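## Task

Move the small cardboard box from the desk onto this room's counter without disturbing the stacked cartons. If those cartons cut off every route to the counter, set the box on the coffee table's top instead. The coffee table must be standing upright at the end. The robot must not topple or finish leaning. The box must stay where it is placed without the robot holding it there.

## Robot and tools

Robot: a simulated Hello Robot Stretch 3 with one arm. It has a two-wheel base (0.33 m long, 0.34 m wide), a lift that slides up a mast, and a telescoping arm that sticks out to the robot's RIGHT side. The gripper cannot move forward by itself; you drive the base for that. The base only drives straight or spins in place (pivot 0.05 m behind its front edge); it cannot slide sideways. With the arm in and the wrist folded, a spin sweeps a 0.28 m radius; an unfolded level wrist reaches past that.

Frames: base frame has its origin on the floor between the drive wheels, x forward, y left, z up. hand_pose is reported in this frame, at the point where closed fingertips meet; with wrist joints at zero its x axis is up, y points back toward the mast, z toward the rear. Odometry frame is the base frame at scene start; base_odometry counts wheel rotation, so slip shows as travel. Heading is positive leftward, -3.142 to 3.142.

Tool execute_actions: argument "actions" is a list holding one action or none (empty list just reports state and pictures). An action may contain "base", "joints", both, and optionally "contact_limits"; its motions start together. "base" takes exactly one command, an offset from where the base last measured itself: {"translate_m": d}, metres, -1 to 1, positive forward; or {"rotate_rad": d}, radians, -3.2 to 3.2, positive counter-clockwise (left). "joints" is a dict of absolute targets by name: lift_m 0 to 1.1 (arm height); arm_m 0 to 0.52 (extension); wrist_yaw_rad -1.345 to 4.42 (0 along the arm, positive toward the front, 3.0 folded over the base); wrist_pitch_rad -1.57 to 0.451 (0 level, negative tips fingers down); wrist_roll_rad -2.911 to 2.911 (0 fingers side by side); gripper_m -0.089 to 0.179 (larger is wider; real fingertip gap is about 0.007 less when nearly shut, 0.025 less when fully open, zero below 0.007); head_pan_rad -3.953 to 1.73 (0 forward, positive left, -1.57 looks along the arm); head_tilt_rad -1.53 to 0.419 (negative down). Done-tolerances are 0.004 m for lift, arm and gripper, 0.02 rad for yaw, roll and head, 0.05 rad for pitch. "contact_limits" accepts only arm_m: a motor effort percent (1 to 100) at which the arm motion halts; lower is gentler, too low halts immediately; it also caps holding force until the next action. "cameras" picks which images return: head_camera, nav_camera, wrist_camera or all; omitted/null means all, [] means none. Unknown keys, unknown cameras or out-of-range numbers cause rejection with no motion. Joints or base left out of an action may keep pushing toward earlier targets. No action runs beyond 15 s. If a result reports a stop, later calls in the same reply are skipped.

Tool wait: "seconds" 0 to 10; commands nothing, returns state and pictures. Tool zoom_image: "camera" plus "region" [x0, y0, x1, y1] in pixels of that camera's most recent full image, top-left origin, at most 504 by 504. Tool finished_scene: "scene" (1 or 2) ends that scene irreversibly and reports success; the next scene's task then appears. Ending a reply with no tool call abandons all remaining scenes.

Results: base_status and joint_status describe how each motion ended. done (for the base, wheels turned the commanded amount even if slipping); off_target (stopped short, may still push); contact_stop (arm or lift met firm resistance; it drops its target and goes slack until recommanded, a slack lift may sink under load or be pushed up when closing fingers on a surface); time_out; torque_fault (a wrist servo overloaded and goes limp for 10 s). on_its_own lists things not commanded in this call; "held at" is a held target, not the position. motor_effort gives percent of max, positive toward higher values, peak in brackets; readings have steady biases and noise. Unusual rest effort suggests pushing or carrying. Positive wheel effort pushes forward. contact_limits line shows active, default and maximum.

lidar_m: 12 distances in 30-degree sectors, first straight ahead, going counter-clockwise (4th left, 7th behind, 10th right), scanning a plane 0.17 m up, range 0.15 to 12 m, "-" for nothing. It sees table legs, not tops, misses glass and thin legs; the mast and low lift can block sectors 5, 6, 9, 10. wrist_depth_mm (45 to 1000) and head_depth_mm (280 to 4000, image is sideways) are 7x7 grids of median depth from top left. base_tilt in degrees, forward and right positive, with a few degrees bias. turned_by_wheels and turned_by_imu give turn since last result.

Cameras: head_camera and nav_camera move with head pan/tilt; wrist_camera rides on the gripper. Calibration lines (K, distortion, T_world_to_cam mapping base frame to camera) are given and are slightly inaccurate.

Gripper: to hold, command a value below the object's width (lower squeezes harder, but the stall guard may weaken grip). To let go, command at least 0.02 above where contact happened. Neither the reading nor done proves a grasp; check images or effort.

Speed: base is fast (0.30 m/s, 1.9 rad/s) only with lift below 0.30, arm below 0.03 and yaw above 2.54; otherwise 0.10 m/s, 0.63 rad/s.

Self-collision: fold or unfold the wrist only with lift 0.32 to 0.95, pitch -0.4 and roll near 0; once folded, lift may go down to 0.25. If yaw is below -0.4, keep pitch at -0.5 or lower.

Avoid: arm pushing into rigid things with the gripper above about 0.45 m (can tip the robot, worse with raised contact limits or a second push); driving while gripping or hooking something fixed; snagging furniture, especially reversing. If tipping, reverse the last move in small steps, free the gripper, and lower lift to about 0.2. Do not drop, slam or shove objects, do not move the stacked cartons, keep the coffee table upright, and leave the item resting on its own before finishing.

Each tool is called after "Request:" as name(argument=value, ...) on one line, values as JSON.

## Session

Request:
execute_actions(actions=[], cameras=["head_camera", "nav_camera"])

Scene clock: 0.00 s.
base_odometry: x=+0.000 y=+0.000 heading=+0.000 (m, m, rad; odometry frame)
turned_by_wheels: +0.000 (rad since the last result)
turned_by_imu: +0.000 (rad since the last result)
base_tilt: forward=+0.2 right=-1.9 (deg)
lidar_m: 1.81 1.43 1.30 1.05 1.04 1.11 0.75 0.74 0.87 1.20 2.74 2.02
head_depth_mm: 1993 2410 2440 2509 2548 2209 2040 / 2005 2262 2269 2328 2363 1675 1952 / 2021 2136 2134 2192 2184 1536 1956 / 1947 2008 2029 2062 2058 1415 2029 / 1866 1922 1944 1963 1961 1323 1994 / 1792 1826 1837 1855 1874 1309 1898 / 1722 1731 1743 1770 1787 1299 1813
base_status: not commanded
joint_positions: lift_m=+0.353 arm_m=+0.002 wrist_yaw_rad=+3.112 wrist_pitch_rad=-0.499 wrist_roll_rad=+0.002 gripper_m=+0.037 head_pan_rad=+0.012 head_tilt_rad=+0.000
joint_status: not commanded
motor_effort: left_wheel=-1 right_wheel=+0 lift_m=+32 arm_m=+0 wrist_yaw_rad=+0 wrist_pitch_rad=+4 wrist_roll_rad=+1 gripper_m=+0 head_pan_rad=+0 head_tilt_rad=+1 (%)
hand_pose: x=-0.0149 y=+0.0665 z=+0.3476 quat_wxyz=(+0.185, +0.688, +0.164, +0.682) (m; base frame)
wrist_depth_mm: 774 846 - - - - - / 841 908 - - - - - / 894 963 - - - 984 992 / 847 837 815 796 789 778 758 / 675 670 669 647 663 630 618 / 575 569 560 560 - 541 538 / 491 504 - - 464 469 465
pictures: head_camera (sideways: a quarter turn clockwise sets it upright), nav_camera (sideways: a quarter turn counterclockwise sets it upright)
camera_calibration (this result's frames):
head_camera: T_world_to_cam=[[-0.0439101, -0.019359, -0.998848, 1.32004], [0.0392584, 0.999007, -0.0210879, 0.0297987], [0.998264, -0.0401391, -0.0431065, 0.010085], [0, 0, 0, 1]] pos_world=[0.0467257, -0.00380969, 1.31958]
nav_camera: T_world_to_cam=[[-0.0399136, 0.00804896, 0.999171, -1.26226], [0.0625183, -0.997988, 0.0105368, 0.0410225], [0.997245, 0.062887, 0.0393301, -0.105056], [0, 0, 0, 1]] pos_world=[0.0518211, 0.0577065, 1.26491]
Images, in order (width x height): head_camera 896x504, nav_camera 672x504.

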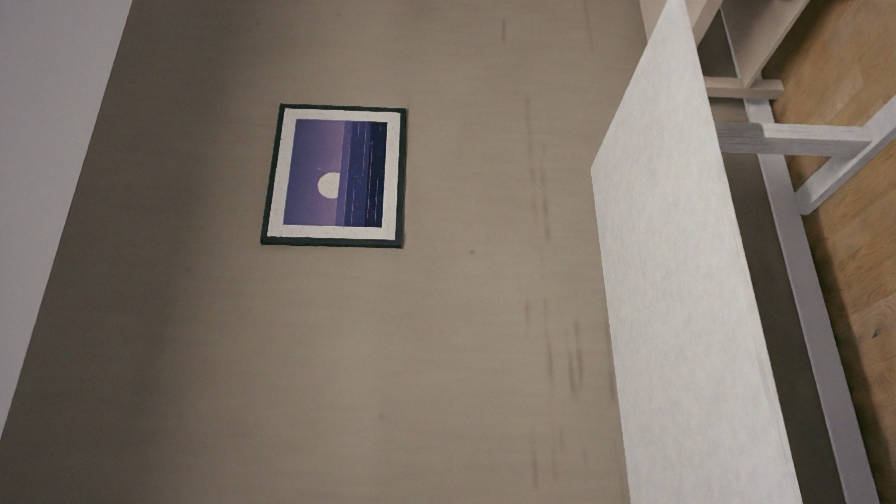

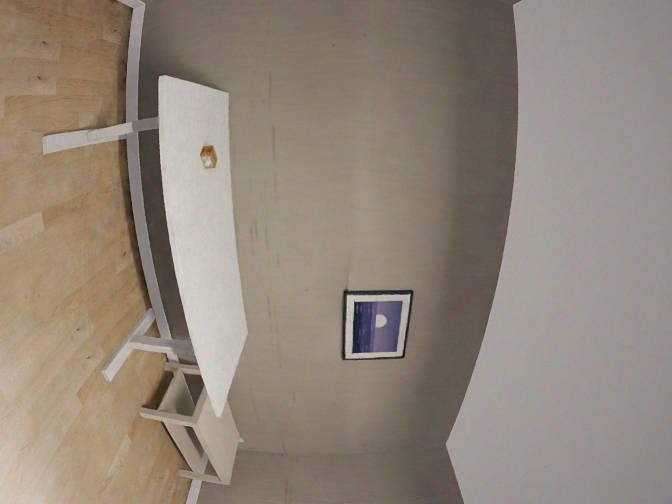

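Request:
execute_actions(actions=[{"joints": {"head_pan_rad": 0.4, "head_tilt_rad": -0.4, "lift_m": 0.27}}], cameras=["head_camera"])

Scene clock: 8.63 s.
base_odometry: x=+0.000 y=+0.000 heading=+0.000 (m, m, rad; odometry frame)
turned_by_wheels: +0.000 (rad since the last result)
turned_by_imu: +0.001 (rad since the last result)
base_tilt: forward=+0.1 right=-1.8 (deg)
lidar_m: 1.81 1.43 1.30 1.04 1.03 1.11 0.75 0.75 0.87 1.20 2.74 2.02
head_depth_mm: 1611 1752 1888 1501 2201 1682 1356 / 1598 1739 1872 1480 2172 1671 1354 / 1595 1726 1862 1457 2166 1650 1348 / 1582 1719 1854 1452 2159 1651 1347 / 1580 1705 1844 1435 2042 1639 1331 / 1561 1691 1837 1420 2121 1627 1332 / 1555 1692 1832 2006 2089 1628 1320
base_status: not commanded
joint_positions: lift_m=+0.270 arm_m=+0.002 wrist_yaw_rad=+3.112 wrist_pitch_rad=-0.500 wrist_roll_rad=+0.002 gripper_m=+0.037 head_pan_rad=+0.393 head_tilt_rad=-0.395
joint_status: all done
motor_effort: left_wheel=-1(0) right_wheel=+0(0) lift_m=+28(28) arm_m=+0(0) wrist_yaw_rad=+0(0) wrist_pitch_rad=+4(4) wrist_roll_rad=+1(1) gripper_m=+1(0) head_pan_rad=+3(22) head_tilt_rad=-2(15) (%)
hand_pose: x=-0.0149 y=+0.0664 z=+0.2649 quat_wxyz=(+0.186, +0.688, +0.165, +0.682) (m; base frame)
wrist_depth_mm: 784 847 - - - - - / 829 912 - - - - - / 840 892 - 841 829 830 804 / 699 685 655 658 646 637 628 / 562 550 548 557 552 528 511 / 475 500 - - - 451 434 / 420 - - - 381 394 384
pictures: head_camera (sideways: a quarter turn clockwise sets it upright)
camera_calibration (this result's frames):
head_camera: T_world_to_cam=[[-0.385279, -0.180006, -0.905074, 1.19954], [-0.345826, 0.937478, -0.0392365, 0.0557595], [0.855549, 0.297881, -0.423441, 0.505988], [0, 0, 0, 1]] pos_world=[0.0485429, 0.0129266, 1.30212]
Images, in order (width x height): head_camera 896x504.

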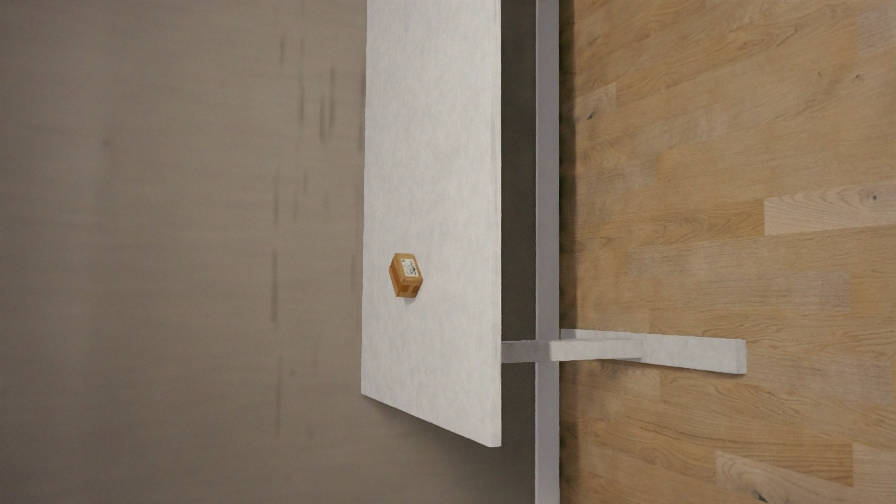

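Request:
execute_actions(actions=[{"base": {"rotate_rad": 0.444}}], cameras=[])

Request:
execute_actions(actions=[{"base": {"translate_m": 0.684}}], cameras=[])

Request:
execute_actions(actions=[{"base": {"rotate_rad": 1.486}, "joints": {"head_pan_rad": -1.57, "head_tilt_rad": -0.5}}], cameras=["head_camera"])

Scene clock: 33.30 s.
base_odometry: x=+0.000 y=+0.000 heading=+0.444 (m, m, rad; odometry frame)
turned_by_wheels: +0.444 (rad since the last result)
turned_by_imu: +0.444 (rad since the last result)
base_tilt: forward=+0.2 right=-2.1 (deg)
lidar_m: 1.43 1.39 1.06 1.03 1.08 0.77 0.74 0.87 1.09 2.74 2.03 1.81
head_depth_mm: 1537 1640 1774 1401 2024 1677 1355 / 1589 1713 1830 1385 1997 1677 1354 / 1646 1779 1909 2058 2158 1655 1342 / 1724 1853 2008 2183 2139 1652 1340 / 1769 1911 2076 2272 2118 1644 1335 / 1557 1660 1770 1914 1968 1627 1322 / 1344 1387 1461 1558 1668 1621 1317
base_status: done
joint_positions: lift_m=+0.270 arm_m=+0.002 wrist_yaw_rad=+3.112 wrist_pitch_rad=-0.500 wrist_roll_rad=+0.002 gripper_m=+0.037 head_pan_rad=+0.393 head_tilt_rad=-0.395
joint_status: not commanded
motor_effort: left_wheel=-2(9) right_wheel=+2(7) lift_m=+27(28) arm_m=-1(1) wrist_yaw_rad=+0(0) wrist_pitch_rad=+4(4) wrist_roll_rad=+1(1) gripper_m=+0(0) head_pan_rad=+4(2) head_tilt_rad=-1(2) (%)
hand_pose: x=-0.0149 y=+0.0664 z=+0.2649 quat_wxyz=(+0.186, +0.688, +0.165, +0.682) (m; base frame)
wrist_depth_mm: 992 978 - 945 970 938 912 / - - - - - - - / 912 889 - 840 824 826 789 / 702 684 670 650 646 630 627 / 567 558 549 559 554 526 518 / 474 498 - - - 444 439 / 419 - - - 382 387 383
pictures: none
No camera images: the call's "cameras" was empty. Leave "cameras" out to get every camera's image.

Scene clock: 37.27 s.
base_odometry: x=+0.618 y=+0.294 heading=+0.444 (m, m, rad; odometry frame)
turned_by_wheels: +0.000 (rad since the last result)
turned_by_imu: +0.001 (rad since the last result)
base_tilt: forward=+0.1 right=-1.8 (deg)
lidar_m: 0.75 1.26 1.02 0.99 1.03 1.45 1.43 1.50 2.07 2.52 1.35 1.24
head_depth_mm: 957 1024 1106 1177 975 747 606 / 995 1064 1152 1231 970 745 602 / 1031 1109 1209 1294 959 738 602 / 1076 1161 1259 1379 1497 737 630 / 1117 1211 1325 1452 1609 1638 1228 / 1164 1265 1388 1529 1718 1629 1324 / 1221 1324 1425 1541 1665 1614 1317
base_status: done
joint_positions: lift_m=+0.270 arm_m=+0.002 wrist_yaw_rad=+3.112 wrist_pitch_rad=-0.500 wrist_roll_rad=+0.002 gripper_m=+0.037 head_pan_rad=+0.393 head_tilt_rad=-0.396
joint_status: not commanded
motor_effort: left_wheel=-2(6) right_wheel=+2(7) lift_m=+28(28) arm_m=-1(1) wrist_yaw_rad=+0(1) wrist_pitch_rad=+4(4) wrist_roll_rad=+1(0) gripper_m=+0(0) head_pan_rad=+2(3) head_tilt_rad=-2(2) (%)
hand_pose: x=-0.0149 y=+0.0664 z=+0.2649 quat_wxyz=(+0.186, +0.688, +0.165, +0.682) (m; base frame)
wrist_depth_mm: 976 970 - 911 927 906 938 / - - - - - 991 976 / 921 887 - 851 840 819 800 / 692 685 656 662 646 639 624 / 565 558 554 557 547 524 521 / 470 492 - - - 446 443 / 419 - - - 382 385 386
pictures: none
No camera images: the call's "cameras" was empty. Leave "cameras" out to get every camera's image.

Scene clock: 39.53 s.
base_odometry: x=+0.618 y=+0.294 heading=+1.930 (m, m, rad; odometry frame)
turned_by_wheels: +1.486 (rad since the last result)
turned_by_imu: +1.483 (rad since the last result)
base_tilt: forward=+0.2 right=-1.8 (deg)
lidar_m: 0.99 1.01 1.36 1.43 1.72 2.01 2.76 1.35 1.27 0.75 1.23 1.04
head_depth_mm: 1018 1130 1250 1154 862 683 1280 / 1011 1113 1243 1143 854 679 1268 / 1002 1102 1232 1134 848 677 1238 / 993 1096 1216 1123 842 672 1234 / 985 1084 1205 1113 836 669 1220 / 980 1072 1193 1103 829 666 1209 / 973 1071 1181 1277 823 661 1186
base_status: done
joint_positions: lift_m=+0.270 arm_m=+0.002 wrist_yaw_rad=+3.112 wrist_pitch_rad=-0.500 wrist_roll_rad=+0.002 gripper_m=+0.037 head_pan_rad=-1.563 head_tilt_rad=-0.494
joint_status: all done
motor_effort: left_wheel=-2(8) right_wheel=+2(10) lift_m=+28(28) arm_m=+0(0) wrist_yaw_rad=+0(1) wrist_pitch_rad=+4(4) wrist_roll_rad=+1(1) gripper_m=-1(0) head_pan_rad=-2(34) head_tilt_rad=-2(10) (%)
hand_pose: x=-0.0149 y=+0.0664 z=+0.2649 quat_wxyz=(+0.186, +0.688, +0.165, +0.682) (m; base frame)
wrist_depth_mm: - - - - - - - / - - - - - - - / 912 891 - 853 842 819 798 / 695 681 660 661 647 645 626 / 567 551 554 557 550 519 512 / 475 502 - - - 447 436 / 423 - - - 382 386 383
pictures: head_camera (sideways: a quarter turn clockwise sets it upright)
camera_calibration (this result's frames):
head_camera: T_world_to_cam=[[-0.0228565, 0.512379, -0.858455, 1.13652], [0.998701, -0.0274045, -0.0429473, 0.0523835], [-0.0455308, -0.858322, -0.511087, 0.625529], [0, 0, 0, 1]] pos_world=[0.0021423, -0.0439891, 1.2976]
Images, in order (width x height): head_camera 896x504.

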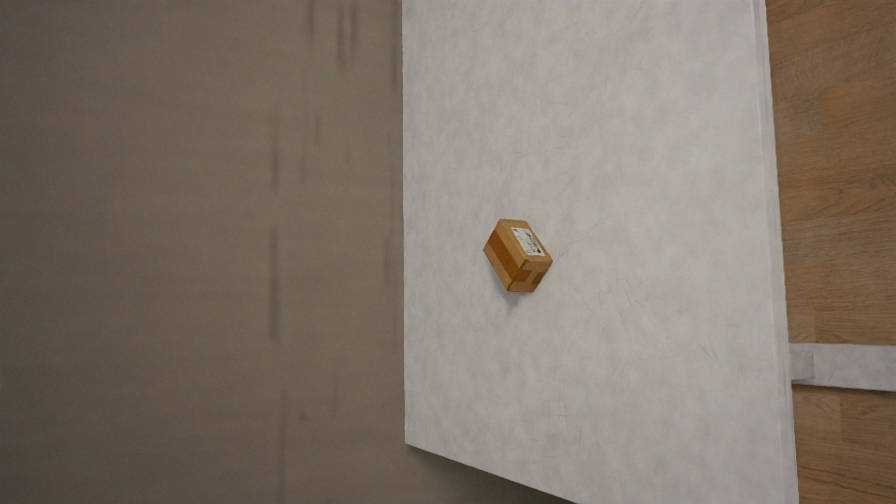

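Request:
execute_actions(actions=[{"joints": {"lift_m": 0.88}}], cameras=[])

Request:
execute_actions(actions=[{"joints": {"wrist_yaw_rad": 0.0, "wrist_pitch_rad": -0.4, "gripper_m": 0.17}}], cameras=[])

Request:
execute_actions(actions=[{"joints": {"arm_m": 0.40, "lift_m": 0.82}}], cameras=["wrist_camera"])

Scene clock: 55.47 s.
base_odometry: x=+0.618 y=+0.294 heading=+1.930 (m, m, rad; odometry frame)
turned_by_wheels: +0.000 (rad since the last result)
turned_by_imu: +0.001 (rad since the last result)
base_tilt: forward=+0.2 right=-1.9 (deg)
lidar_m: 0.99 1.02 1.36 1.43 1.71 2.01 2.76 1.35 1.27 0.75 1.23 1.05
head_depth_mm: 1022 1125 1252 1160 859 686 - / 1009 1113 1245 1143 854 691 - / 1004 1102 1223 1133 846 675 1311 / 996 1097 1217 1127 841 672 1293 / 990 1086 1207 1113 835 668 914 / 980 1078 1197 1101 832 664 1214 / 972 1066 1183 1274 822 661 1185
base_status: not commanded
joint_positions: lift_m=+0.880 arm_m=+0.002 wrist_yaw_rad=+3.112 wrist_pitch_rad=-0.500 wrist_roll_rad=+0.002 gripper_m=+0.037 head_pan_rad=-1.563 head_tilt_rad=-0.494
joint_status: all done
motor_effort: left_wheel=-2(2) right_wheel=+2(2) lift_m=+36(38) arm_m=+0(0) wrist_yaw_rad=+1(0) wrist_pitch_rad=+4(4) wrist_roll_rad=+1(0) gripper_m=+1(0) head_pan_rad=-2(3) head_tilt_rad=-2(2) (%)
hand_pose: x=-0.0149 y=+0.0663 z=+0.8745 quat_wxyz=(+0.186, +0.688, +0.165, +0.682) (m; base frame)
wrist_depth_mm: - - - - - - - / - - - - - - - / - - - - - - - / - - - - - - - / - - - - - - - / - - - - - - - / - - - - 966 968 989
pictures: none
No camera images: the call's "cameras" was empty. Leave "cameras" out to get every camera's image.

Scene clock: 58.03 s.
base_odometry: x=+0.618 y=+0.294 heading=+1.930 (m, m, rad; odometry frame)
turned_by_wheels: +0.000 (rad since the last result)
turned_by_imu: +0.000 (rad since the last result)
base_tilt: forward=+0.1 right=-1.8 (deg)
lidar_m: 0.99 1.02 1.36 1.43 1.72 2.02 2.77 1.34 1.26 0.75 1.23 1.04
head_depth_mm: 1023 1120 1256 1157 858 686 - / 1011 1110 1237 1143 853 702 - / 1004 1107 1231 1134 846 698 - / 993 1097 1217 1125 842 726 - / 986 1085 1205 1111 836 680 1206 / 978 1076 1192 1095 830 663 1206 / 973 1067 1185 1281 826 660 1188
base_status: not commanded
joint_positions: lift_m=+0.880 arm_m=+0.002 wrist_yaw_rad=+0.002 wrist_pitch_rad=-0.422 wrist_roll_rad=+0.002 gripper_m=+0.170 head_pan_rad=-1.563 head_tilt_rad=-0.494
joint_status: all done
motor_effort: left_wheel=-3(2) right_wheel=+2(2) lift_m=+37(36) arm_m=-1(1) wrist_yaw_rad=-2(2) wrist_pitch_rad=+6(5) wrist_roll_rad=+0(1) gripper_m=+0(84) head_pan_rad=-3(1) head_tilt_rad=-2(2) (%)
hand_pose: x=-0.0210 y=-0.3707 z=+0.8915 quat_wxyz=(+0.691, +0.149, -0.692, -0.148) (m; base frame)
wrist_depth_mm: 835 836 847 847 846 878 871 / 910 916 925 921 912 916 924 / 992 - 759 751 733 715 702 / - - 556 543 541 527 523 / - 490 440 435 430 437 418 / - - 365 359 353 353 347 / - 304 308 307 302 302 -
pictures: none
No camera images: the call's "cameras" was empty. Leave "cameras" out to get every camera's image.

Scene clock: 62.17 s.
base_odometry: x=+0.618 y=+0.294 heading=+1.930 (m, m, rad; odometry frame)
turned_by_wheels: +0.000 (rad since the last result)
turned_by_imu: +0.000 (rad since the last result)
base_tilt: forward=+0.1 right=-1.8 (deg)
lidar_m: 0.99 1.01 1.36 1.43 1.72 2.01 2.76 1.35 1.27 0.75 1.23 1.04
head_depth_mm: 1016 1127 1253 1156 861 726 - / 1010 1118 1236 1196 - 660 1234 / 998 1101 1225 - 847 676 1237 / 992 1094 1214 - 813 672 1224 / 990 1085 1204 1118 835 667 1220 / 977 1076 1197 1104 829 665 1212 / 970 1066 1183 1276 826 660 1182
base_status: not commanded
joint_positions: lift_m=+0.820 arm_m=+0.400 wrist_yaw_rad=+0.001 wrist_pitch_rad=-0.421 wrist_roll_rad=+0.002 gripper_m=+0.170 head_pan_rad=-1.563 head_tilt_rad=-0.494
joint_status: all done
motor_effort: left_wheel=-2(3) right_wheel=+2(2) lift_m=+28(33) arm_m=+2(5) wrist_yaw_rad=-1(2) wrist_pitch_rad=+6(6) wrist_roll_rad=+1(1) gripper_m=-1(0) head_pan_rad=-2(3) head_tilt_rad=-1(3) (%)
hand_pose: x=-0.0213 y=-0.7686 z=+0.8321 quat_wxyz=(+0.691, +0.148, -0.692, -0.148) (m; base frame)
wrist_depth_mm: 492 490 498 504 502 506 504 / 525 529 537 536 543 553 556 / 578 569 577 568 564 565 539 / 632 441 442 430 429 421 413 / 383 360 349 343 339 349 331 / 294 - 285 284 280 278 276 / 254 239 244 189 199 236 -
pictures: wrist_camera
camera_calibration (this result's frames):
wrist_camera: T_world_to_cam=[[-0.998741, -0.0375725, -0.0332483, -0.015352], [0.0082611, 0.530498, -0.847646, 1.15527], [0.0494863, -0.846853, -0.529519, -0.0509261], [0, 0, 0, 1]] pos_world=[-0.0223563, -0.656571, 0.951782]
Images, in order (width x height): wrist_camera 644x364.

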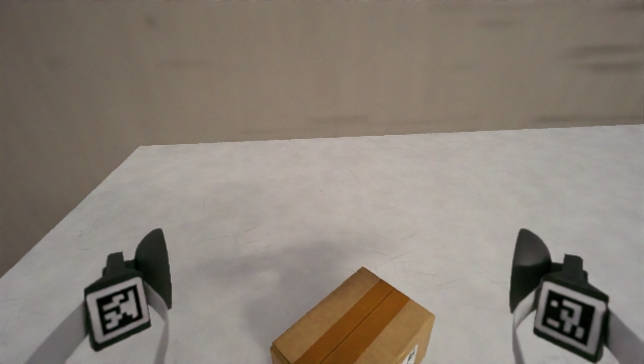

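Request:
execute_actions(actions=[{"joints": {"lift_m": 0.74, "arm_m": 0.39}}], cameras=["wrist_camera"])

Scene clock: 72.87 s.
base_odometry: x=+0.618 y=+0.294 heading=+1.930 (m, m, rad; odometry frame)
turned_by_wheels: +0.000 (rad since the last result)
turned_by_imu: +0.001 (rad since the last result)
base_tilt: forward=+0.0 right=-1.8 (deg)
lidar_m: 0.99 1.02 1.36 1.43 1.72 2.01 2.76 1.34 1.27 0.75 1.23 1.04
head_depth_mm: 1022 1125 1251 1156 858 684 1311 / 1009 1112 1240 1144 872 - - / 1001 1108 1222 1186 - 675 1240 / 993 1092 1218 1178 785 673 1233 / 987 1081 1206 1109 836 669 1221 / 981 1074 1196 1098 831 665 1212 / 971 1068 1181 1280 823 661 1186
base_status: not commanded
joint_positions: lift_m=+0.740 arm_m=+0.390 wrist_yaw_rad=+0.001 wrist_pitch_rad=-0.421 wrist_roll_rad=+0.002 gripper_m=+0.170 head_pan_rad=-1.563 head_tilt_rad=-0.494
joint_status: all done
motor_effort: left_wheel=-2(3) right_wheel=+2(2) lift_m=+27(27) arm_m=-3(4) wrist_yaw_rad=-1(1) wrist_pitch_rad=+6(6) wrist_roll_rad=+0(1) gripper_m=+0(0) head_pan_rad=-2(3) head_tilt_rad=-1(2) (%)
hand_pose: x=-0.0213 y=-0.7593 z=+0.7521 quat_wxyz=(+0.691, +0.148, -0.692, -0.148) (m; base frame)
wrist_depth_mm: 496 497 502 504 504 513 510 / 537 537 537 539 531 539 543 / 571 403 395 383 375 367 360 / 297 292 289 283 262 271 270 / 232 236 227 149 154 225 214 / 191 - 186 130 168 181 179 / - 156 159 145 156 154 -
pictures: wrist_camera
camera_calibration (this result's frames):
wrist_camera: T_world_to_cam=[[-0.998741, -0.0375732, -0.0332474, -0.0176653], [0.00826111, 0.530478, -0.847659, 1.08256], [0.0494863, -0.846866, -0.529499, -0.0854754], [0, 0, 0, 1]] pos_world=[-0.0223563, -0.647323, 0.871793]
Images, in order (width x height): wrist_camera 644x364.

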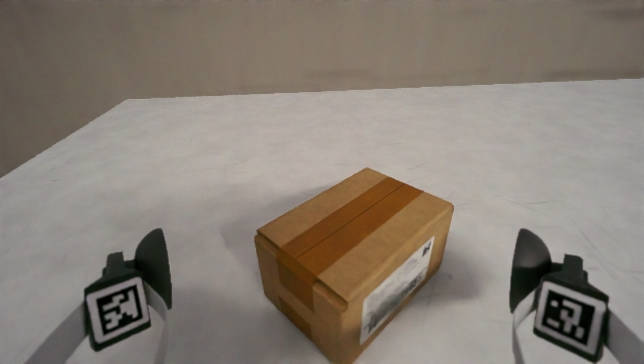

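Request:
execute_actions(actions=[{"joints": {"arm_m": 0.41}}], cameras=[])

Request:
execute_actions(actions=[{"joints": {"gripper_m": 0.02}}], cameras=["wrist_camera"])

Scene clock: 81.97 s.
base_odometry: x=+0.618 y=+0.294 heading=+1.930 (m, m, rad; odometry frame)
turned_by_wheels: +0.000 (rad since the last result)
turned_by_imu: +0.000 (rad since the last result)
base_tilt: forward=+0.2 right=-1.8 (deg)
lidar_m: 0.99 1.01 1.36 1.43 1.72 2.02 2.76 1.35 1.27 0.75 1.23 1.05
head_depth_mm: 1018 1125 1255 1155 858 684 1310 / 1011 1109 1239 1143 883 - - / 1004 1104 1225 1184 790 675 1236 / 993 1091 1218 1182 787 671 1227 / 987 1084 1201 1112 834 669 1226 / 977 1072 1195 1098 828 664 1212 / 968 1069 1183 1270 825 661 1187
base_status: not commanded
joint_positions: lift_m=+0.740 arm_m=+0.410 wrist_yaw_rad=+0.001 wrist_pitch_rad=-0.421 wrist_roll_rad=+0.002 gripper_m=+0.170 head_pan_rad=-1.563 head_tilt_rad=-0.494
joint_status: all done
motor_effort: left_wheel=-2(3) right_wheel=+2(2) lift_m=+27(28) arm_m=+2(3) wrist_yaw_rad=-1(1) wrist_pitch_rad=+6(6) wrist_roll_rad=+1(1) gripper_m=+0(0) head_pan_rad=-3(3) head_tilt_rad=-2(2) (%)
hand_pose: x=-0.0213 y=-0.7786 z=+0.7521 quat_wxyz=(+0.691, +0.148, -0.692, -0.148) (m; base frame)
wrist_depth_mm: 480 485 488 486 489 495 503 / 520 517 520 523 525 523 518 / 551 403 396 380 374 362 359 / 297 290 289 282 278 274 270 / 233 234 227 149 147 225 216 / 191 - 181 123 131 182 179 / - 156 155 112 147 155 -
pictures: none
No camera images: the call's "cameras" was empty. Leave "cameras" out to get every camera's image.

Scene clock: 83.97 s.
base_odometry: x=+0.618 y=+0.294 heading=+1.930 (m, m, rad; odometry frame)
turned_by_wheels: +0.000 (rad since the last result)
turned_by_imu: +0.000 (rad since the last result)
base_tilt: forward=+0.0 right=-1.8 (deg)
lidar_m: 0.99 1.01 1.36 1.43 1.72 2.01 2.76 1.35 1.27 0.75 1.23 1.04
head_depth_mm: 1016 1125 1252 1156 861 684 1313 / 1011 1116 1238 1141 884 - - / 1008 1102 1229 1188 789 674 1241 / 993 1094 1214 1180 784 672 1232 / 988 1087 1204 1113 837 669 1222 / 981 1073 1192 1102 828 666 1217 / 973 1067 1180 1275 825 660 1188
base_status: not commanded
joint_positions: lift_m=+0.740 arm_m=+0.410 wrist_yaw_rad=+0.000 wrist_pitch_rad=-0.420 wrist_roll_rad=+0.002 gripper_m=+0.021 head_pan_rad=-1.563 head_tilt_rad=-0.494
joint_status: all done
motor_effort: left_wheel=-2(3) right_wheel=+2(2) lift_m=+27(27) arm_m=+3(3) wrist_yaw_rad=+0(1) wrist_pitch_rad=+6(6) wrist_roll_rad=+1(1) gripper_m=-19(94) head_pan_rad=-3(3) head_tilt_rad=-2(2) (%)
hand_pose: x=-0.0214 y=-0.7787 z=+0.7524 quat_wxyz=(+0.691, +0.148, -0.692, -0.148) (m; base frame)
wrist_depth_mm: 481 480 488 487 493 490 499 / 522 521 526 523 527 518 521 / 555 402 393 388 376 365 363 / 300 293 288 271 279 275 270 / 234 231 235 148 155 218 216 / 191 190 136 125 120 181 179 / 162 162 155 133 148 154 154
pictures: wrist_camera
camera_calibration (this result's frames):
wrist_camera: T_world_to_cam=[[-0.998762, -0.0370477, -0.0332063, -0.0181338], [0.00856399, 0.52946, -0.848292, 1.09277], [0.0490087, -0.847526, -0.528487, -0.103045], [0, 0, 0, 1]] pos_world=[-0.0224197, -0.666582, 0.871927]
Images, in order (width x height): wrist_camera 644x364.

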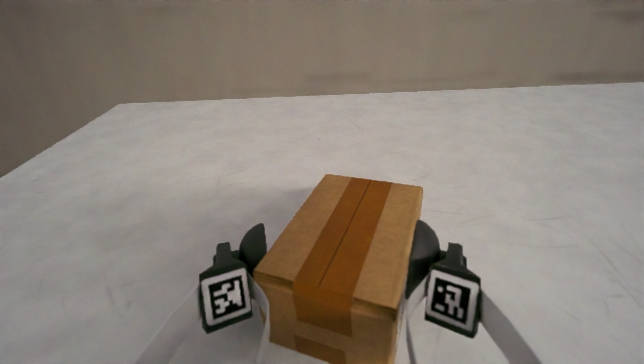

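Request:
execute_actions(actions=[{"joints": {"lift_m": 0.85}}], cameras=[])

Request:
execute_actions(actions=[{"joints": {"arm_m": 0.003, "wrist_yaw_rad": 2.9, "head_pan_rad": 1.57, "head_tilt_rad": -0.4}}], cameras=[])

Request:
execute_actions(actions=[{"joints": {"lift_m": 0.28}}])

Scene clock: 93.00 s.
base_odometry: x=+0.618 y=+0.294 heading=+1.930 (m, m, rad; odometry frame)
turned_by_wheels: +0.000 (rad since the last result)
turned_by_imu: +0.001 (rad since the last result)
base_tilt: forward=+0.3 right=-1.9 (deg)
lidar_m: 0.99 1.01 1.36 1.43 1.72 2.01 2.76 1.34 1.27 0.75 1.23 1.05
head_depth_mm: 1016 1124 1250 1157 889 - - / 1009 1112 1239 1208 - 679 1259 / 1004 1101 1212 - 847 677 1240 / 990 1095 1214 - 841 672 1228 / 985 1086 1201 1110 836 670 1220 / 978 1077 1189 1098 831 665 1213 / 972 1063 1178 1276 822 662 1184
base_status: not commanded
joint_positions: lift_m=+0.850 arm_m=+0.410 wrist_yaw_rad=+0.000 wrist_pitch_rad=-0.423 wrist_roll_rad=+0.002 gripper_m=+0.021 head_pan_rad=-1.563 head_tilt_rad=-0.494
joint_status: all done
motor_effort: left_wheel=-2(2) right_wheel=+2(2) lift_m=+37(37) arm_m=+2(3) wrist_yaw_rad=+0(1) wrist_pitch_rad=+6(7) wrist_roll_rad=+1(1) gripper_m=-20(21) head_pan_rad=-2(3) head_tilt_rad=-2(3) (%)
hand_pose: x=-0.0214 y=-0.7784 z=+0.8614 quat_wxyz=(+0.691, +0.149, -0.692, -0.149) (m; base frame)
wrist_depth_mm: 477 481 486 488 492 492 495 / 517 520 525 536 532 537 542 / 566 570 575 575 578 572 583 / 624 529 494 466 478 470 464 / 664 396 403 149 155 376 372 / 330 328 217 125 120 311 310 / 280 280 267 133 254 268 266
pictures: none
No camera images: the call's "cameras" was empty. Leave "cameras" out to get every camera's image.

Scene clock: 97.20 s.
base_odometry: x=+0.618 y=+0.294 heading=+1.930 (m, m, rad; odometry frame)
turned_by_wheels: +0.000 (rad since the last result)
turned_by_imu: +0.001 (rad since the last result)
base_tilt: forward=+0.1 right=-1.8 (deg)
lidar_m: 0.99 1.02 1.37 1.42 1.72 2.01 2.76 1.35 1.27 0.75 1.23 1.05
head_depth_mm: 2224 2224 2243 2253 2069 1662 1347 / 2776 2975 3015 2819 2133 1652 1337 / 1450 1357 1505 1702 1920 1634 1335 / 1546 1332 1869 1851 1767 1633 1329 / 1531 1296 1452 1555 1733 1620 1320 / 1507 1615 1543 1523 1804 1604 1319 / 1494 1651 1534 1510 1861 1604 1384
base_status: not commanded
joint_positions: lift_m=+0.850 arm_m=+0.003 wrist_yaw_rad=+2.898 wrist_pitch_rad=-0.423 wrist_roll_rad=+0.002 gripper_m=+0.021 head_pan_rad=+1.563 head_tilt_rad=-0.409
joint_status: all done
motor_effort: left_wheel=-2(2) right_wheel=+2(3) lift_m=+37(37) arm_m=-3(2) wrist_yaw_rad=+1(4) wrist_pitch_rad=+6(7) wrist_roll_rad=+1(1) gripper_m=-21(20) head_pan_rad=+3(32) head_tilt_rad=+3(11) (%)
hand_pose: x=+0.0327 y=+0.0688 z=+0.8614 quat_wxyz=(+0.232, +0.705, +0.063, +0.668) (m; base frame)
wrist_depth_mm: - - - - - - 899 / - - - - - - 909 / - - - - - - 922 / - - - - - - 948 / - - - 149 156 - 986 / - - - 125 120 - - / - - - 133 962 - 959
pictures: none
No camera images: the call's "cameras" was empty. Leave "cameras" out to get every camera's image.

Scene clock: 103.20 s.
base_odometry: x=+0.618 y=+0.294 heading=+1.930 (m, m, rad; odometry frame)
turned_by_wheels: +0.000 (rad since the last result)
turned_by_imu: +0.001 (rad since the last result)
base_tilt: forward=+0.1 right=-1.9 (deg)
lidar_m: 0.99 1.01 1.36 1.43 1.72 2.01 2.77 1.35 1.27 0.75 1.23 1.05
head_depth_mm: 2217 2244 2236 2254 2073 1655 1340 / 2770 2983 2982 2833 2149 1653 1340 / 1453 1352 1512 1710 1946 1647 1335 / 1546 1324 1865 1856 1758 1638 1324 / 1525 1303 1472 1556 1743 1613 1319 / 1504 1602 1545 1524 1792 1610 1313 / 1499 1657 1539 1504 1875 1595 1311
base_status: not commanded
joint_positions: lift_m=+0.280 arm_m=+0.003 wrist_yaw_rad=+2.898 wrist_pitch_rad=-0.423 wrist_roll_rad=+0.002 gripper_m=+0.021 head_pan_rad=+1.563 head_tilt_rad=-0.409
joint_status: all done
motor_effort: left_wheel=-2(2) right_wheel=+2(2) lift_m=+29(33) arm_m=-3(2) wrist_yaw_rad=+2(2) wrist_pitch_rad=+7(7) wrist_roll_rad=+1(1) gripper_m=-20(20) head_pan_rad=+3(1) head_tilt_rad=+3(3) (%)
hand_pose: x=+0.0327 y=+0.0688 z=+0.2916 quat_wxyz=(+0.232, +0.705, +0.064, +0.668) (m; base frame)
wrist_depth_mm: - - - - - - 874 / - - - - - - 895 / - - - - - - 870 / 800 - 791 738 749 734 725 / 640 - 648 149 155 596 589 / 527 522 - 126 120 494 490 / 453 - - 132 404 423 418
pictures: head_camera (sideways: a quarter turn clockwise sets it upright), nav_camera (sideways: a quarter turn counterclockwise sets it upright), wrist_camera
camera_calibration (this result's frames):
head_camera: T_world_to_cam=[[0.0153904, -0.437452, -0.89911, 1.18932], [-0.99812, 0.0466394, -0.0397771, 0.0604416], [0.0593346, 0.898032, -0.435911, 0.527072], [0, 0, 0, 1]] pos_world=[0.0107503, 0.0441221, 1.30149]
nav_camera: T_world_to_cam=[[-0.00570529, 0.360456, 0.932759, -1.17549], [0.99904, 0.0425698, -0.01034, 0.062489], [-0.0434344, 0.931804, -0.360353, 0.421548], [0, 0, 0, 1]] pos_world=[-0.0508258, 0.0282507, 1.249]
wrist_camera: T_world_to_cam=[[0.978111, -0.205399, -0.0333107, -0.00101041], [-0.136827, -0.514268, -0.846645, 0.328815], [0.156769, 0.83267, -0.531115, 0.250757], [0, 0, 0, 1]] pos_world=[0.00666826, -0.0399061, 0.411537]
Images, in order (width x height): head_camera 896x504, nav_camera 672x504, wrist_camera 644x364.

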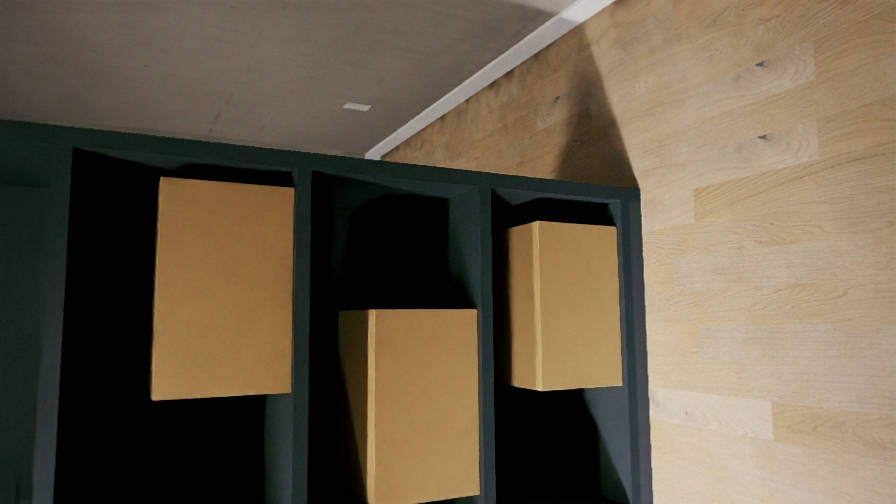

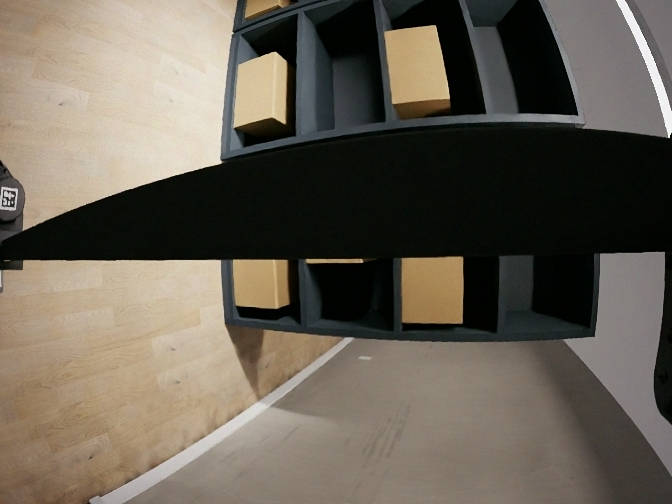

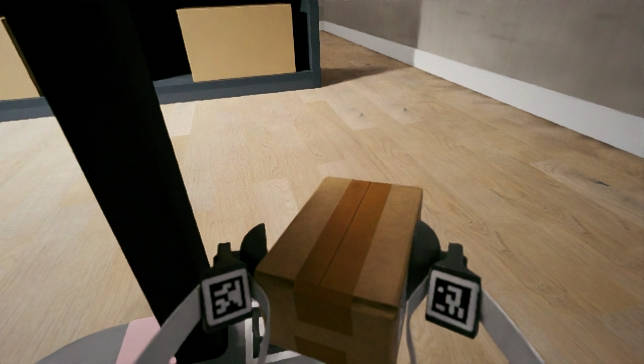

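Request:
execute_actions(actions=[{"base": {"translate_m": 0.62}}], cameras=[])

Request:
execute_actions(actions=[{"base": {"rotate_rad": 1.57}, "joints": {"head_pan_rad": 0, "head_tilt_rad": -0.6}}], cameras=[])

Request:
execute_actions(actions=[{"base": {"translate_m": 1.0}}], cameras=["head_camera", "nav_camera"])

Scene clock: 117.43 s.
base_odometry: x=+0.400 y=+0.874 heading=+1.930 (m, m, rad; odometry frame)
turned_by_wheels: +0.000 (rad since the last result)
turned_by_imu: +0.001 (rad since the last result)
base_tilt: forward=+0.1 right=-1.9 (deg)
lidar_m: 0.37 0.38 0.49 1.26 1.50 2.01 3.13 1.76 0.86 1.17 0.56 0.39
head_depth_mm: 836 843 845 851 853 857 861 / 1118 1128 1134 1139 1147 1149 1155 / 1681 1709 1724 1730 1731 1578 1345 / 3014 3337 3509 2799 2105 1618 1324 / 3078 3349 3662 2956 2083 1625 1320 / 3041 3263 3507 2486 1905 1607 1312 / 1323 1321 1433 1704 1733 1593 1311
base_status: done
joint_positions: lift_m=+0.280 arm_m=+0.003 wrist_yaw_rad=+2.899 wrist_pitch_rad=-0.423 wrist_roll_rad=+0.002 gripper_m=+0.021 head_pan_rad=+1.563 head_tilt_rad=-0.409
joint_status: not commanded
motor_effort: left_wheel=-2(6) right_wheel=+2(8) lift_m=+28(28) arm_m=-3(3) wrist_yaw_rad=+1(1) wrist_pitch_rad=+7(7) wrist_roll_rad=+1(1) gripper_m=-20(19) head_pan_rad=+4(3) head_tilt_rad=+2(2) (%)
hand_pose: x=+0.0326 y=+0.0688 z=+0.2916 quat_wxyz=(+0.232, +0.705, +0.064, +0.668) (m; base frame)
wrist_depth_mm: - - - - 679 416 326 / - - - - 700 428 330 / - - - - 742 452 341 / 809 - 780 746 665 478 348 / 646 - 651 149 155 492 360 / 529 522 - 125 120 481 366 / 457 - - 132 401 418 381
pictures: none
No camera images: the call's "cameras" was empty. Leave "cameras" out to get every camera's image.

Scene clock: 119.70 s.
base_odometry: x=+0.400 y=+0.874 heading=-2.784 (m, m, rad; odometry frame)
turned_by_wheels: +1.570 (rad since the last result)
turned_by_imu: +1.566 (rad since the last result)
base_tilt: forward=+0.2 right=-1.7 (deg)
lidar_m: 1.25 1.50 2.00 3.13 1.76 0.86 1.17 0.56 0.39 0.37 0.38 0.48
head_depth_mm: 880 882 890 896 904 906 910 / 1182 1198 1207 1217 1229 1236 1157 / 1821 1851 1875 1892 1670 1423 1209 / 3082 3359 2816 2193 1711 1410 1196 / 3072 3448 2963 2163 1709 1404 1191 / 3001 3249 1824 1924 1704 1398 1187 / 1209 1717 1773 1749 1677 1388 1181
base_status: done
joint_positions: lift_m=+0.280 arm_m=+0.003 wrist_yaw_rad=+2.899 wrist_pitch_rad=-0.423 wrist_roll_rad=+0.002 gripper_m=+0.021 head_pan_rad=+0.007 head_tilt_rad=-0.593
joint_status: all done
motor_effort: left_wheel=-2(8) right_wheel=+2(11) lift_m=+28(28) arm_m=-3(3) wrist_yaw_rad=+1(1) wrist_pitch_rad=+7(7) wrist_roll_rad=+1(1) gripper_m=-20(20) head_pan_rad=-3(32) head_tilt_rad=-2(10) (%)
hand_pose: x=+0.0326 y=+0.0688 z=+0.2916 quat_wxyz=(+0.232, +0.705, +0.064, +0.668) (m; base frame)
wrist_depth_mm: - - - - - - - / - - - - - - - / - - - - - - 978 / 820 - 791 740 760 740 725 / 638 - 649 149 155 588 589 / 518 517 - 125 120 500 491 / 459 - - 133 405 422 417
pictures: none
No camera images: the call's "cameras" was empty. Leave "cameras" out to get every camera's image.

Scene clock: 124.73 s.
base_odometry: x=-0.537 y=+0.524 heading=-2.784 (m, m, rad; odometry frame)
turned_by_wheels: +0.000 (rad since the last result)
turned_by_imu: +0.001 (rad since the last result)
base_tilt: forward=+0.0 right=-1.8 (deg)
lidar_m: 1.07 0.53 0.62 1.49 2.75 1.80 1.52 0.50 0.35 0.33 0.34 0.45
head_depth_mm: 749 754 758 765 769 776 778 / 1009 1020 1033 1035 1041 1055 1062 / 1555 1568 1599 1607 1575 1385 1207 / 2226 2445 2697 2167 1718 1410 1195 / 2225 2470 2710 2149 1703 1410 1197 / 2200 2460 2673 2143 1686 1395 1185 / 2179 2419 2660 2112 1179 1167 1131
base_status: done
joint_positions: lift_m=+0.280 arm_m=+0.003 wrist_yaw_rad=+2.899 wrist_pitch_rad=-0.423 wrist_roll_rad=+0.002 gripper_m=+0.021 head_pan_rad=+0.007 head_tilt_rad=-0.593
joint_status: not commanded
motor_effort: left_wheel=-2(6) right_wheel=+2(8) lift_m=+28(28) arm_m=-3(3) wrist_yaw_rad=+2(2) wrist_pitch_rad=+7(7) wrist_roll_rad=+1(1) gripper_m=-21(21) head_pan_rad=-3(3) head_tilt_rad=-3(3) (%)
hand_pose: x=+0.0326 y=+0.0688 z=+0.2916 quat_wxyz=(+0.232, +0.705, +0.064, +0.668) (m; base frame)
wrist_depth_mm: - - - - 863 603 409 / - - - - 837 563 440 / - - - - 847 591 494 / 810 - 780 738 713 601 566 / 648 - 650 149 156 579 580 / 525 516 - 125 120 497 487 / 454 - - 132 404 421 421
pictures: head_camera (sideways: a quarter turn clockwise sets it upright), nav_camera (sideways: a quarter turn counterclockwise sets it upright)
camera_calibration (this result's frames):
head_camera: T_world_to_cam=[[-0.595062, -0.0229797, -0.803351, 1.06817], [0.0238535, 0.998646, -0.0462349, 0.0626045], [0.803326, -0.0466754, -0.593708, 0.727843], [0, 0, 0, 1]] pos_world=[0.0494369, -0.00400124, 1.29313]
nav_camera: T_world_to_cam=[[0.525717, 0.012206, 0.850572, -1.07151], [0.0546216, -0.998318, -0.019434, 0.0800858], [0.848904, 0.0566764, -0.5255, 0.631001], [0, 0, 0, 1]] pos_world=[0.0232803, 0.0572672, 1.24455]
Images, in order (width x height): head_camera 896x504, nav_camera 672x504.

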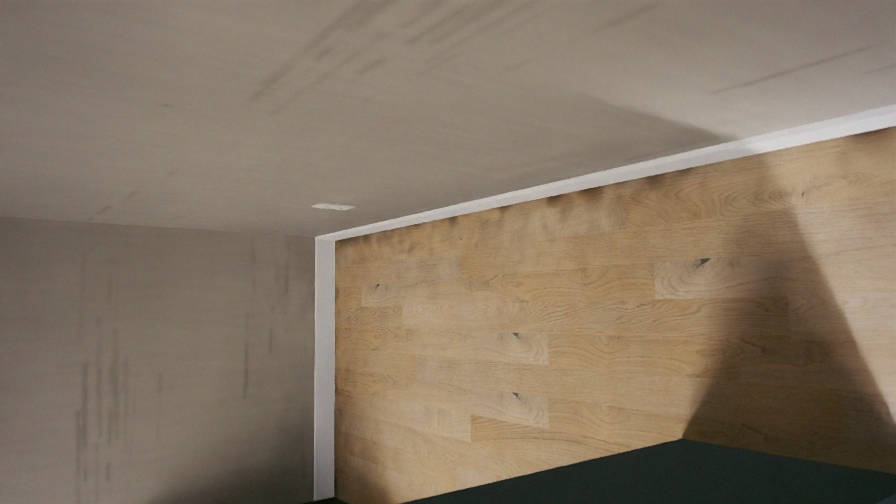

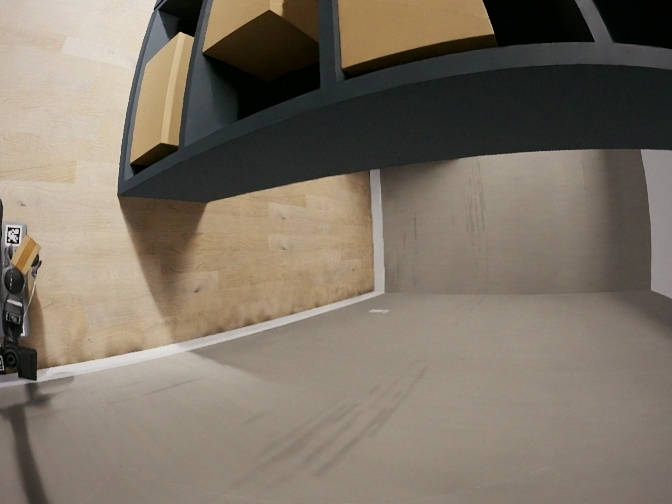

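Request:
execute_actions(actions=[{"base": {"rotate_rad": 0.07}}], cameras=[])

Request:
execute_actions(actions=[{"base": {"translate_m": 1.0}, "joints": {"head_pan_rad": 1.0, "head_tilt_rad": -0.4}}], cameras=["head_camera", "nav_camera"])

Scene clock: 131.57 s.
base_odometry: x=-0.537 y=+0.524 heading=-2.714 (m, m, rad; odometry frame)
turned_by_wheels: +0.070 (rad since the last result)
turned_by_imu: +0.070 (rad since the last result)
base_tilt: forward=+0.1 right=-1.8 (deg)
lidar_m: 1.37 0.53 0.67 1.90 2.49 1.79 1.18 0.47 0.34 0.33 0.35 0.48
head_depth_mm: 925 914 899 887 869 856 844 / 1359 1332 1299 1267 1243 1213 1133 / 2151 2392 2336 2032 1677 1419 1200 / 2232 2476 2714 2184 1712 1407 1202 / 2200 2482 2703 2167 1706 1407 1196 / 2211 2462 2701 2150 1693 1364 1185 / 2223 2398 2500 961 976 995 1022
base_status: done
joint_positions: lift_m=+0.280 arm_m=+0.003 wrist_yaw_rad=+2.899 wrist_pitch_rad=-0.423 wrist_roll_rad=+0.002 gripper_m=+0.021 head_pan_rad=+0.007 head_tilt_rad=-0.593
joint_status: not commanded
motor_effort: left_wheel=-2(8) right_wheel=+2(8) lift_m=+28(29) arm_m=-3(3) wrist_yaw_rad=+2(1) wrist_pitch_rad=+7(7) wrist_roll_rad=+1(1) gripper_m=-20(21) head_pan_rad=-3(2) head_tilt_rad=-2(3) (%)
hand_pose: x=+0.0326 y=+0.0688 z=+0.2916 quat_wxyz=(+0.232, +0.705, +0.064, +0.668) (m; base frame)
wrist_depth_mm: - - - - - 626 476 / - - - - - 593 421 / - - - - 915 609 457 / 813 - 776 744 755 609 501 / 640 - 647 149 155 575 553 / 525 513 - 126 120 493 492 / 457 - - 132 404 419 421
pictures: none
No camera images: the call's "cameras" was empty. Leave "cameras" out to get every camera's image.

Scene clock: 136.60 s.
base_odometry: x=-1.447 y=+0.109 heading=-2.714 (m, m, rad; odometry frame)
turned_by_wheels: +0.000 (rad since the last result)
turned_by_imu: +0.001 (rad since the last result)
base_tilt: forward=+0.2 right=-1.9 (deg)
lidar_m: 1.42 1.28 1.47 0.36 0.30 0.40 1.30 0.49 0.36 0.35 0.36 0.50
head_depth_mm: 1684 1779 1587 1388 1631 1654 1345 / 1871 1971 1560 1400 1516 1607 1343 / 2123 2259 1610 1609 1752 1642 1336 / 2416 2552 1805 1884 2016 1625 1323 / 2827 3023 2094 2349 2083 1623 1325 / 3176 3352 2611 2761 2066 1609 1320 / 2956 3216 3434 2893 2058 1595 1311
base_status: done
joint_positions: lift_m=+0.280 arm_m=+0.003 wrist_yaw_rad=+2.899 wrist_pitch_rad=-0.423 wrist_roll_rad=+0.002 gripper_m=+0.021 head_pan_rad=+0.993 head_tilt_rad=-0.408
joint_status: all done
motor_effort: left_wheel=-2(7) right_wheel=+2(9) lift_m=+28(29) arm_m=-3(3) wrist_yaw_rad=+2(1) wrist_pitch_rad=+7(7) wrist_roll_rad=+1(1) gripper_m=-20(21) head_pan_rad=+2(32) head_tilt_rad=+2(9) (%)
hand_pose: x=+0.0326 y=+0.0688 z=+0.2916 quat_wxyz=(+0.232, +0.705, +0.064, +0.668) (m; base frame)
wrist_depth_mm: - 374 - - - - 950 / - 367 - - - - - / 295 - 918 - - - 971 / 317 - 697 734 745 752 725 / 346 - 614 149 155 593 587 / 382 401 - 125 119 495 486 / 411 - - 132 402 420 417
pictures: head_camera (sideways: a quarter turn clockwise sets it upright), nav_camera (sideways: a quarter turn counterclockwise sets it upright)
camera_calibration (this result's frames):
head_camera: T_world_to_cam=[[-0.222912, -0.376277, -0.899292, 1.19101], [-0.815124, 0.57792, -0.039761, 0.0593043], [0.53468, 0.724171, -0.435538, 0.523686], [0, 0, 0, 1]] pos_world=[0.0338258, 0.0346363, 1.30151]
nav_camera: T_world_to_cam=[[0.189507, 0.306216, 0.932909, -1.17687], [0.864053, -0.503296, -0.010319, 0.0632851], [0.466369, 0.808038, -0.359965, 0.417934], [0, 0, 0, 1]] pos_world=[-0.0265673, 0.0545227, 1.24901]
Images, in order (width x height): head_camera 896x504, nav_camera 672x504.

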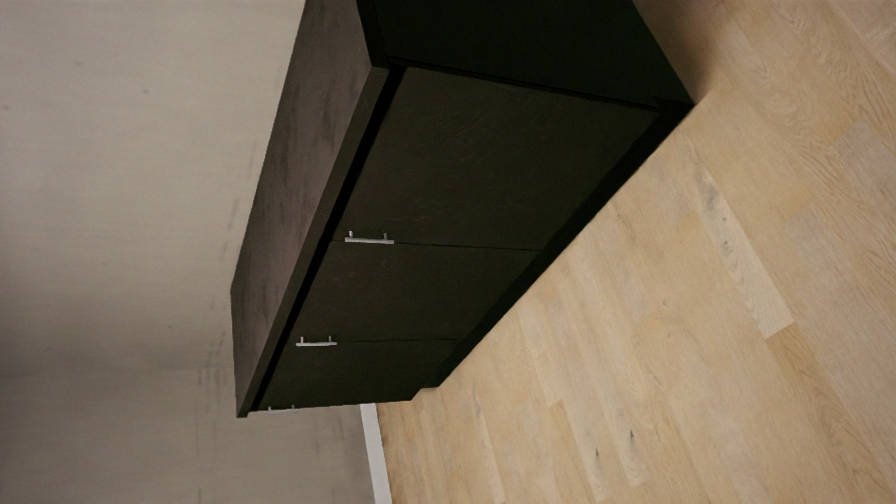

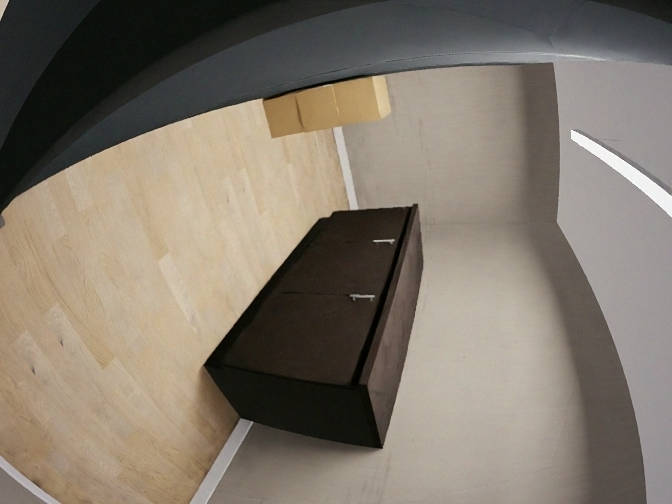

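Request:
execute_actions(actions=[{"base": {"translate_m": 0.55}}], cameras=[])

Request:
execute_actions(actions=[{"base": {"rotate_rad": 1.55}, "joints": {"head_pan_rad": -1.57, "head_tilt_rad": -0.5}}], cameras=[])

Request:
execute_actions(actions=[{"base": {"translate_m": 1.0}}], cameras=["head_camera"])

Scene clock: 163.93 s.
base_odometry: x=-1.947 y=-0.119 heading=-2.714 (m, m, rad; odometry frame)
turned_by_wheels: +0.000 (rad since the last result)
turned_by_imu: +0.001 (rad since the last result)
base_tilt: forward=+0.1 right=-1.9 (deg)
lidar_m: 1.06 1.08 0.91 1.93 0.91 0.70 1.11 0.50 0.37 0.35 0.37 0.51
head_depth_mm: 1095 1150 1220 1275 1367 1446 1344 / 1219 1294 1324 1229 1409 1550 1337 / 1380 1460 1462 1105 1252 1451 1333 / 1571 1686 1503 1025 1126 1284 1333 / 1832 2001 1472 1025 1140 1288 1318 / 2205 2380 1456 1305 1510 1571 1312 / 2788 3020 1630 1813 1972 1602 1308
base_status: done
joint_positions: lift_m=+0.280 arm_m=+0.003 wrist_yaw_rad=+2.899 wrist_pitch_rad=-0.423 wrist_roll_rad=+0.002 gripper_m=+0.021 head_pan_rad=+0.993 head_tilt_rad=-0.408
joint_status: not commanded
motor_effort: left_wheel=-2(6) right_wheel=+2(8) lift_m=+28(28) arm_m=-3(3) wrist_yaw_rad=+1(1) wrist_pitch_rad=+7(7) wrist_roll_rad=+1(1) gripper_m=-19(21) head_pan_rad=+4(3) head_tilt_rad=+3(2) (%)
hand_pose: x=+0.0326 y=+0.0688 z=+0.2916 quat_wxyz=(+0.232, +0.705, +0.064, +0.668) (m; base frame)
wrist_depth_mm: - - - - 912 830 891 / 885 - - - - 908 943 / 909 - - - 974 955 923 / 807 - 788 745 764 740 725 / 636 - 640 149 155 592 591 / 524 516 - 126 120 501 491 / 457 - - 133 403 421 425
pictures: none
No camera images: the call's "cameras" was empty. Leave "cameras" out to get every camera's image.

Scene clock: 166.23 s.
base_odometry: x=-1.947 y=-0.119 heading=-1.164 (m, m, rad; odometry frame)
turned_by_wheels: +1.550 (rad since the last result)
turned_by_imu: +1.547 (rad since the last result)
base_tilt: forward=+0.1 right=-1.9 (deg)
lidar_m: 1.75 0.93 0.70 1.01 0.51 0.37 0.35 0.37 0.50 1.06 1.10 0.90
head_depth_mm: 872 926 914 910 905 894 886 / 877 964 1075 1182 1269 1251 1184 / 872 961 1071 1205 1367 1494 1269 / 872 958 1062 1198 1365 1485 1261 / 868 956 1059 1193 1353 1478 1259 / 865 949 1051 1185 1346 1468 1253 / 859 946 1049 1177 1342 1457 1240
base_status: done
joint_positions: lift_m=+0.280 arm_m=+0.003 wrist_yaw_rad=+2.899 wrist_pitch_rad=-0.423 wrist_roll_rad=+0.002 gripper_m=+0.021 head_pan_rad=-1.563 head_tilt_rad=-0.494
joint_status: all done
motor_effort: left_wheel=-3(8) right_wheel=+2(10) lift_m=+28(29) arm_m=-2(3) wrist_yaw_rad=+1(1) wrist_pitch_rad=+7(7) wrist_roll_rad=+1(1) gripper_m=-21(21) head_pan_rad=-2(32) head_tilt_rad=-2(10) (%)
hand_pose: x=+0.0326 y=+0.0688 z=+0.2916 quat_wxyz=(+0.232, +0.705, +0.064, +0.668) (m; base frame)
wrist_depth_mm: - - - - 670 721 773 / - - - - 729 786 843 / 518 - - 983 804 855 916 / 532 - 789 730 757 751 734 / 515 - 646 149 156 587 591 / 480 515 - 125 120 494 486 / 440 - - 132 401 423 418
pictures: none
No camera images: the call's "cameras" was empty. Leave "cameras" out to get every camera's image.

Scene clock: 171.27 s.
base_odometry: x=-1.552 y=-1.037 heading=-1.164 (m, m, rad; odometry frame)
turned_by_wheels: +0.000 (rad since the last result)
turned_by_imu: +0.001 (rad since the last result)
base_tilt: forward=+0.1 right=-1.8 (deg)
lidar_m: 1.37 0.94 0.68 0.66 0.68 0.92 1.35 1.40 0.48 0.46 0.48 0.65
head_depth_mm: 872 961 1068 1202 1296 1495 1276 / 866 957 1063 770 572 653 857 / 864 950 1026 759 569 649 779 / 861 948 1021 753 565 644 771 / 857 944 1014 743 561 640 764 / 853 940 1013 739 556 636 761 / 852 935 1010 733 554 631 755
base_status: done
joint_positions: lift_m=+0.280 arm_m=+0.003 wrist_yaw_rad=+2.899 wrist_pitch_rad=-0.423 wrist_roll_rad=+0.002 gripper_m=+0.021 head_pan_rad=-1.563 head_tilt_rad=-0.494
joint_status: not commanded
motor_effort: left_wheel=-2(6) right_wheel=+2(8) lift_m=+28(28) arm_m=-3(3) wrist_yaw_rad=+1(2) wrist_pitch_rad=+7(7) wrist_roll_rad=+1(1) gripper_m=-20(19) head_pan_rad=-3(5) head_tilt_rad=-2(2) (%)
hand_pose: x=+0.0326 y=+0.0688 z=+0.2916 quat_wxyz=(+0.232, +0.705, +0.064, +0.668) (m; base frame)
wrist_depth_mm: - 582 605 636 680 724 780 / - 624 656 700 741 800 856 / 633 - 717 768 813 865 916 / 678 - 751 737 753 743 732 / 639 - 651 149 155 597 584 / 523 516 - 125 119 498 486 / 455 - - 133 405 422 419
pictures: head_camera (sideways: a quarter turn clockwise sets it upright)
camera_calibration (this result's frames):
head_camera: T_world_to_cam=[[-0.0228885, 0.512402, -0.85844, 1.1365], [0.998703, -0.0273413, -0.0429483, 0.0523848], [-0.0454777, -0.85831, -0.511112, 0.625562], [0, 0, 0, 1]] pos_world=[0.00214503, -0.0439892, 1.2976]
Images, in order (width x height): head_camera 896x504.

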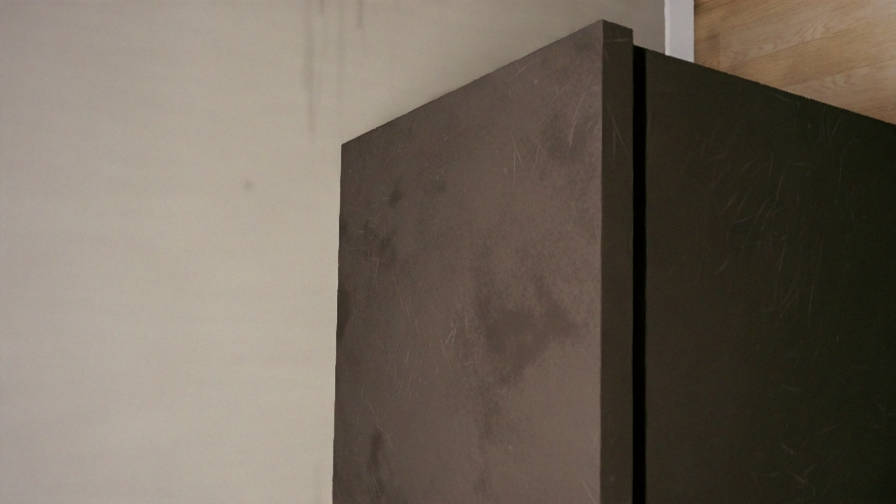

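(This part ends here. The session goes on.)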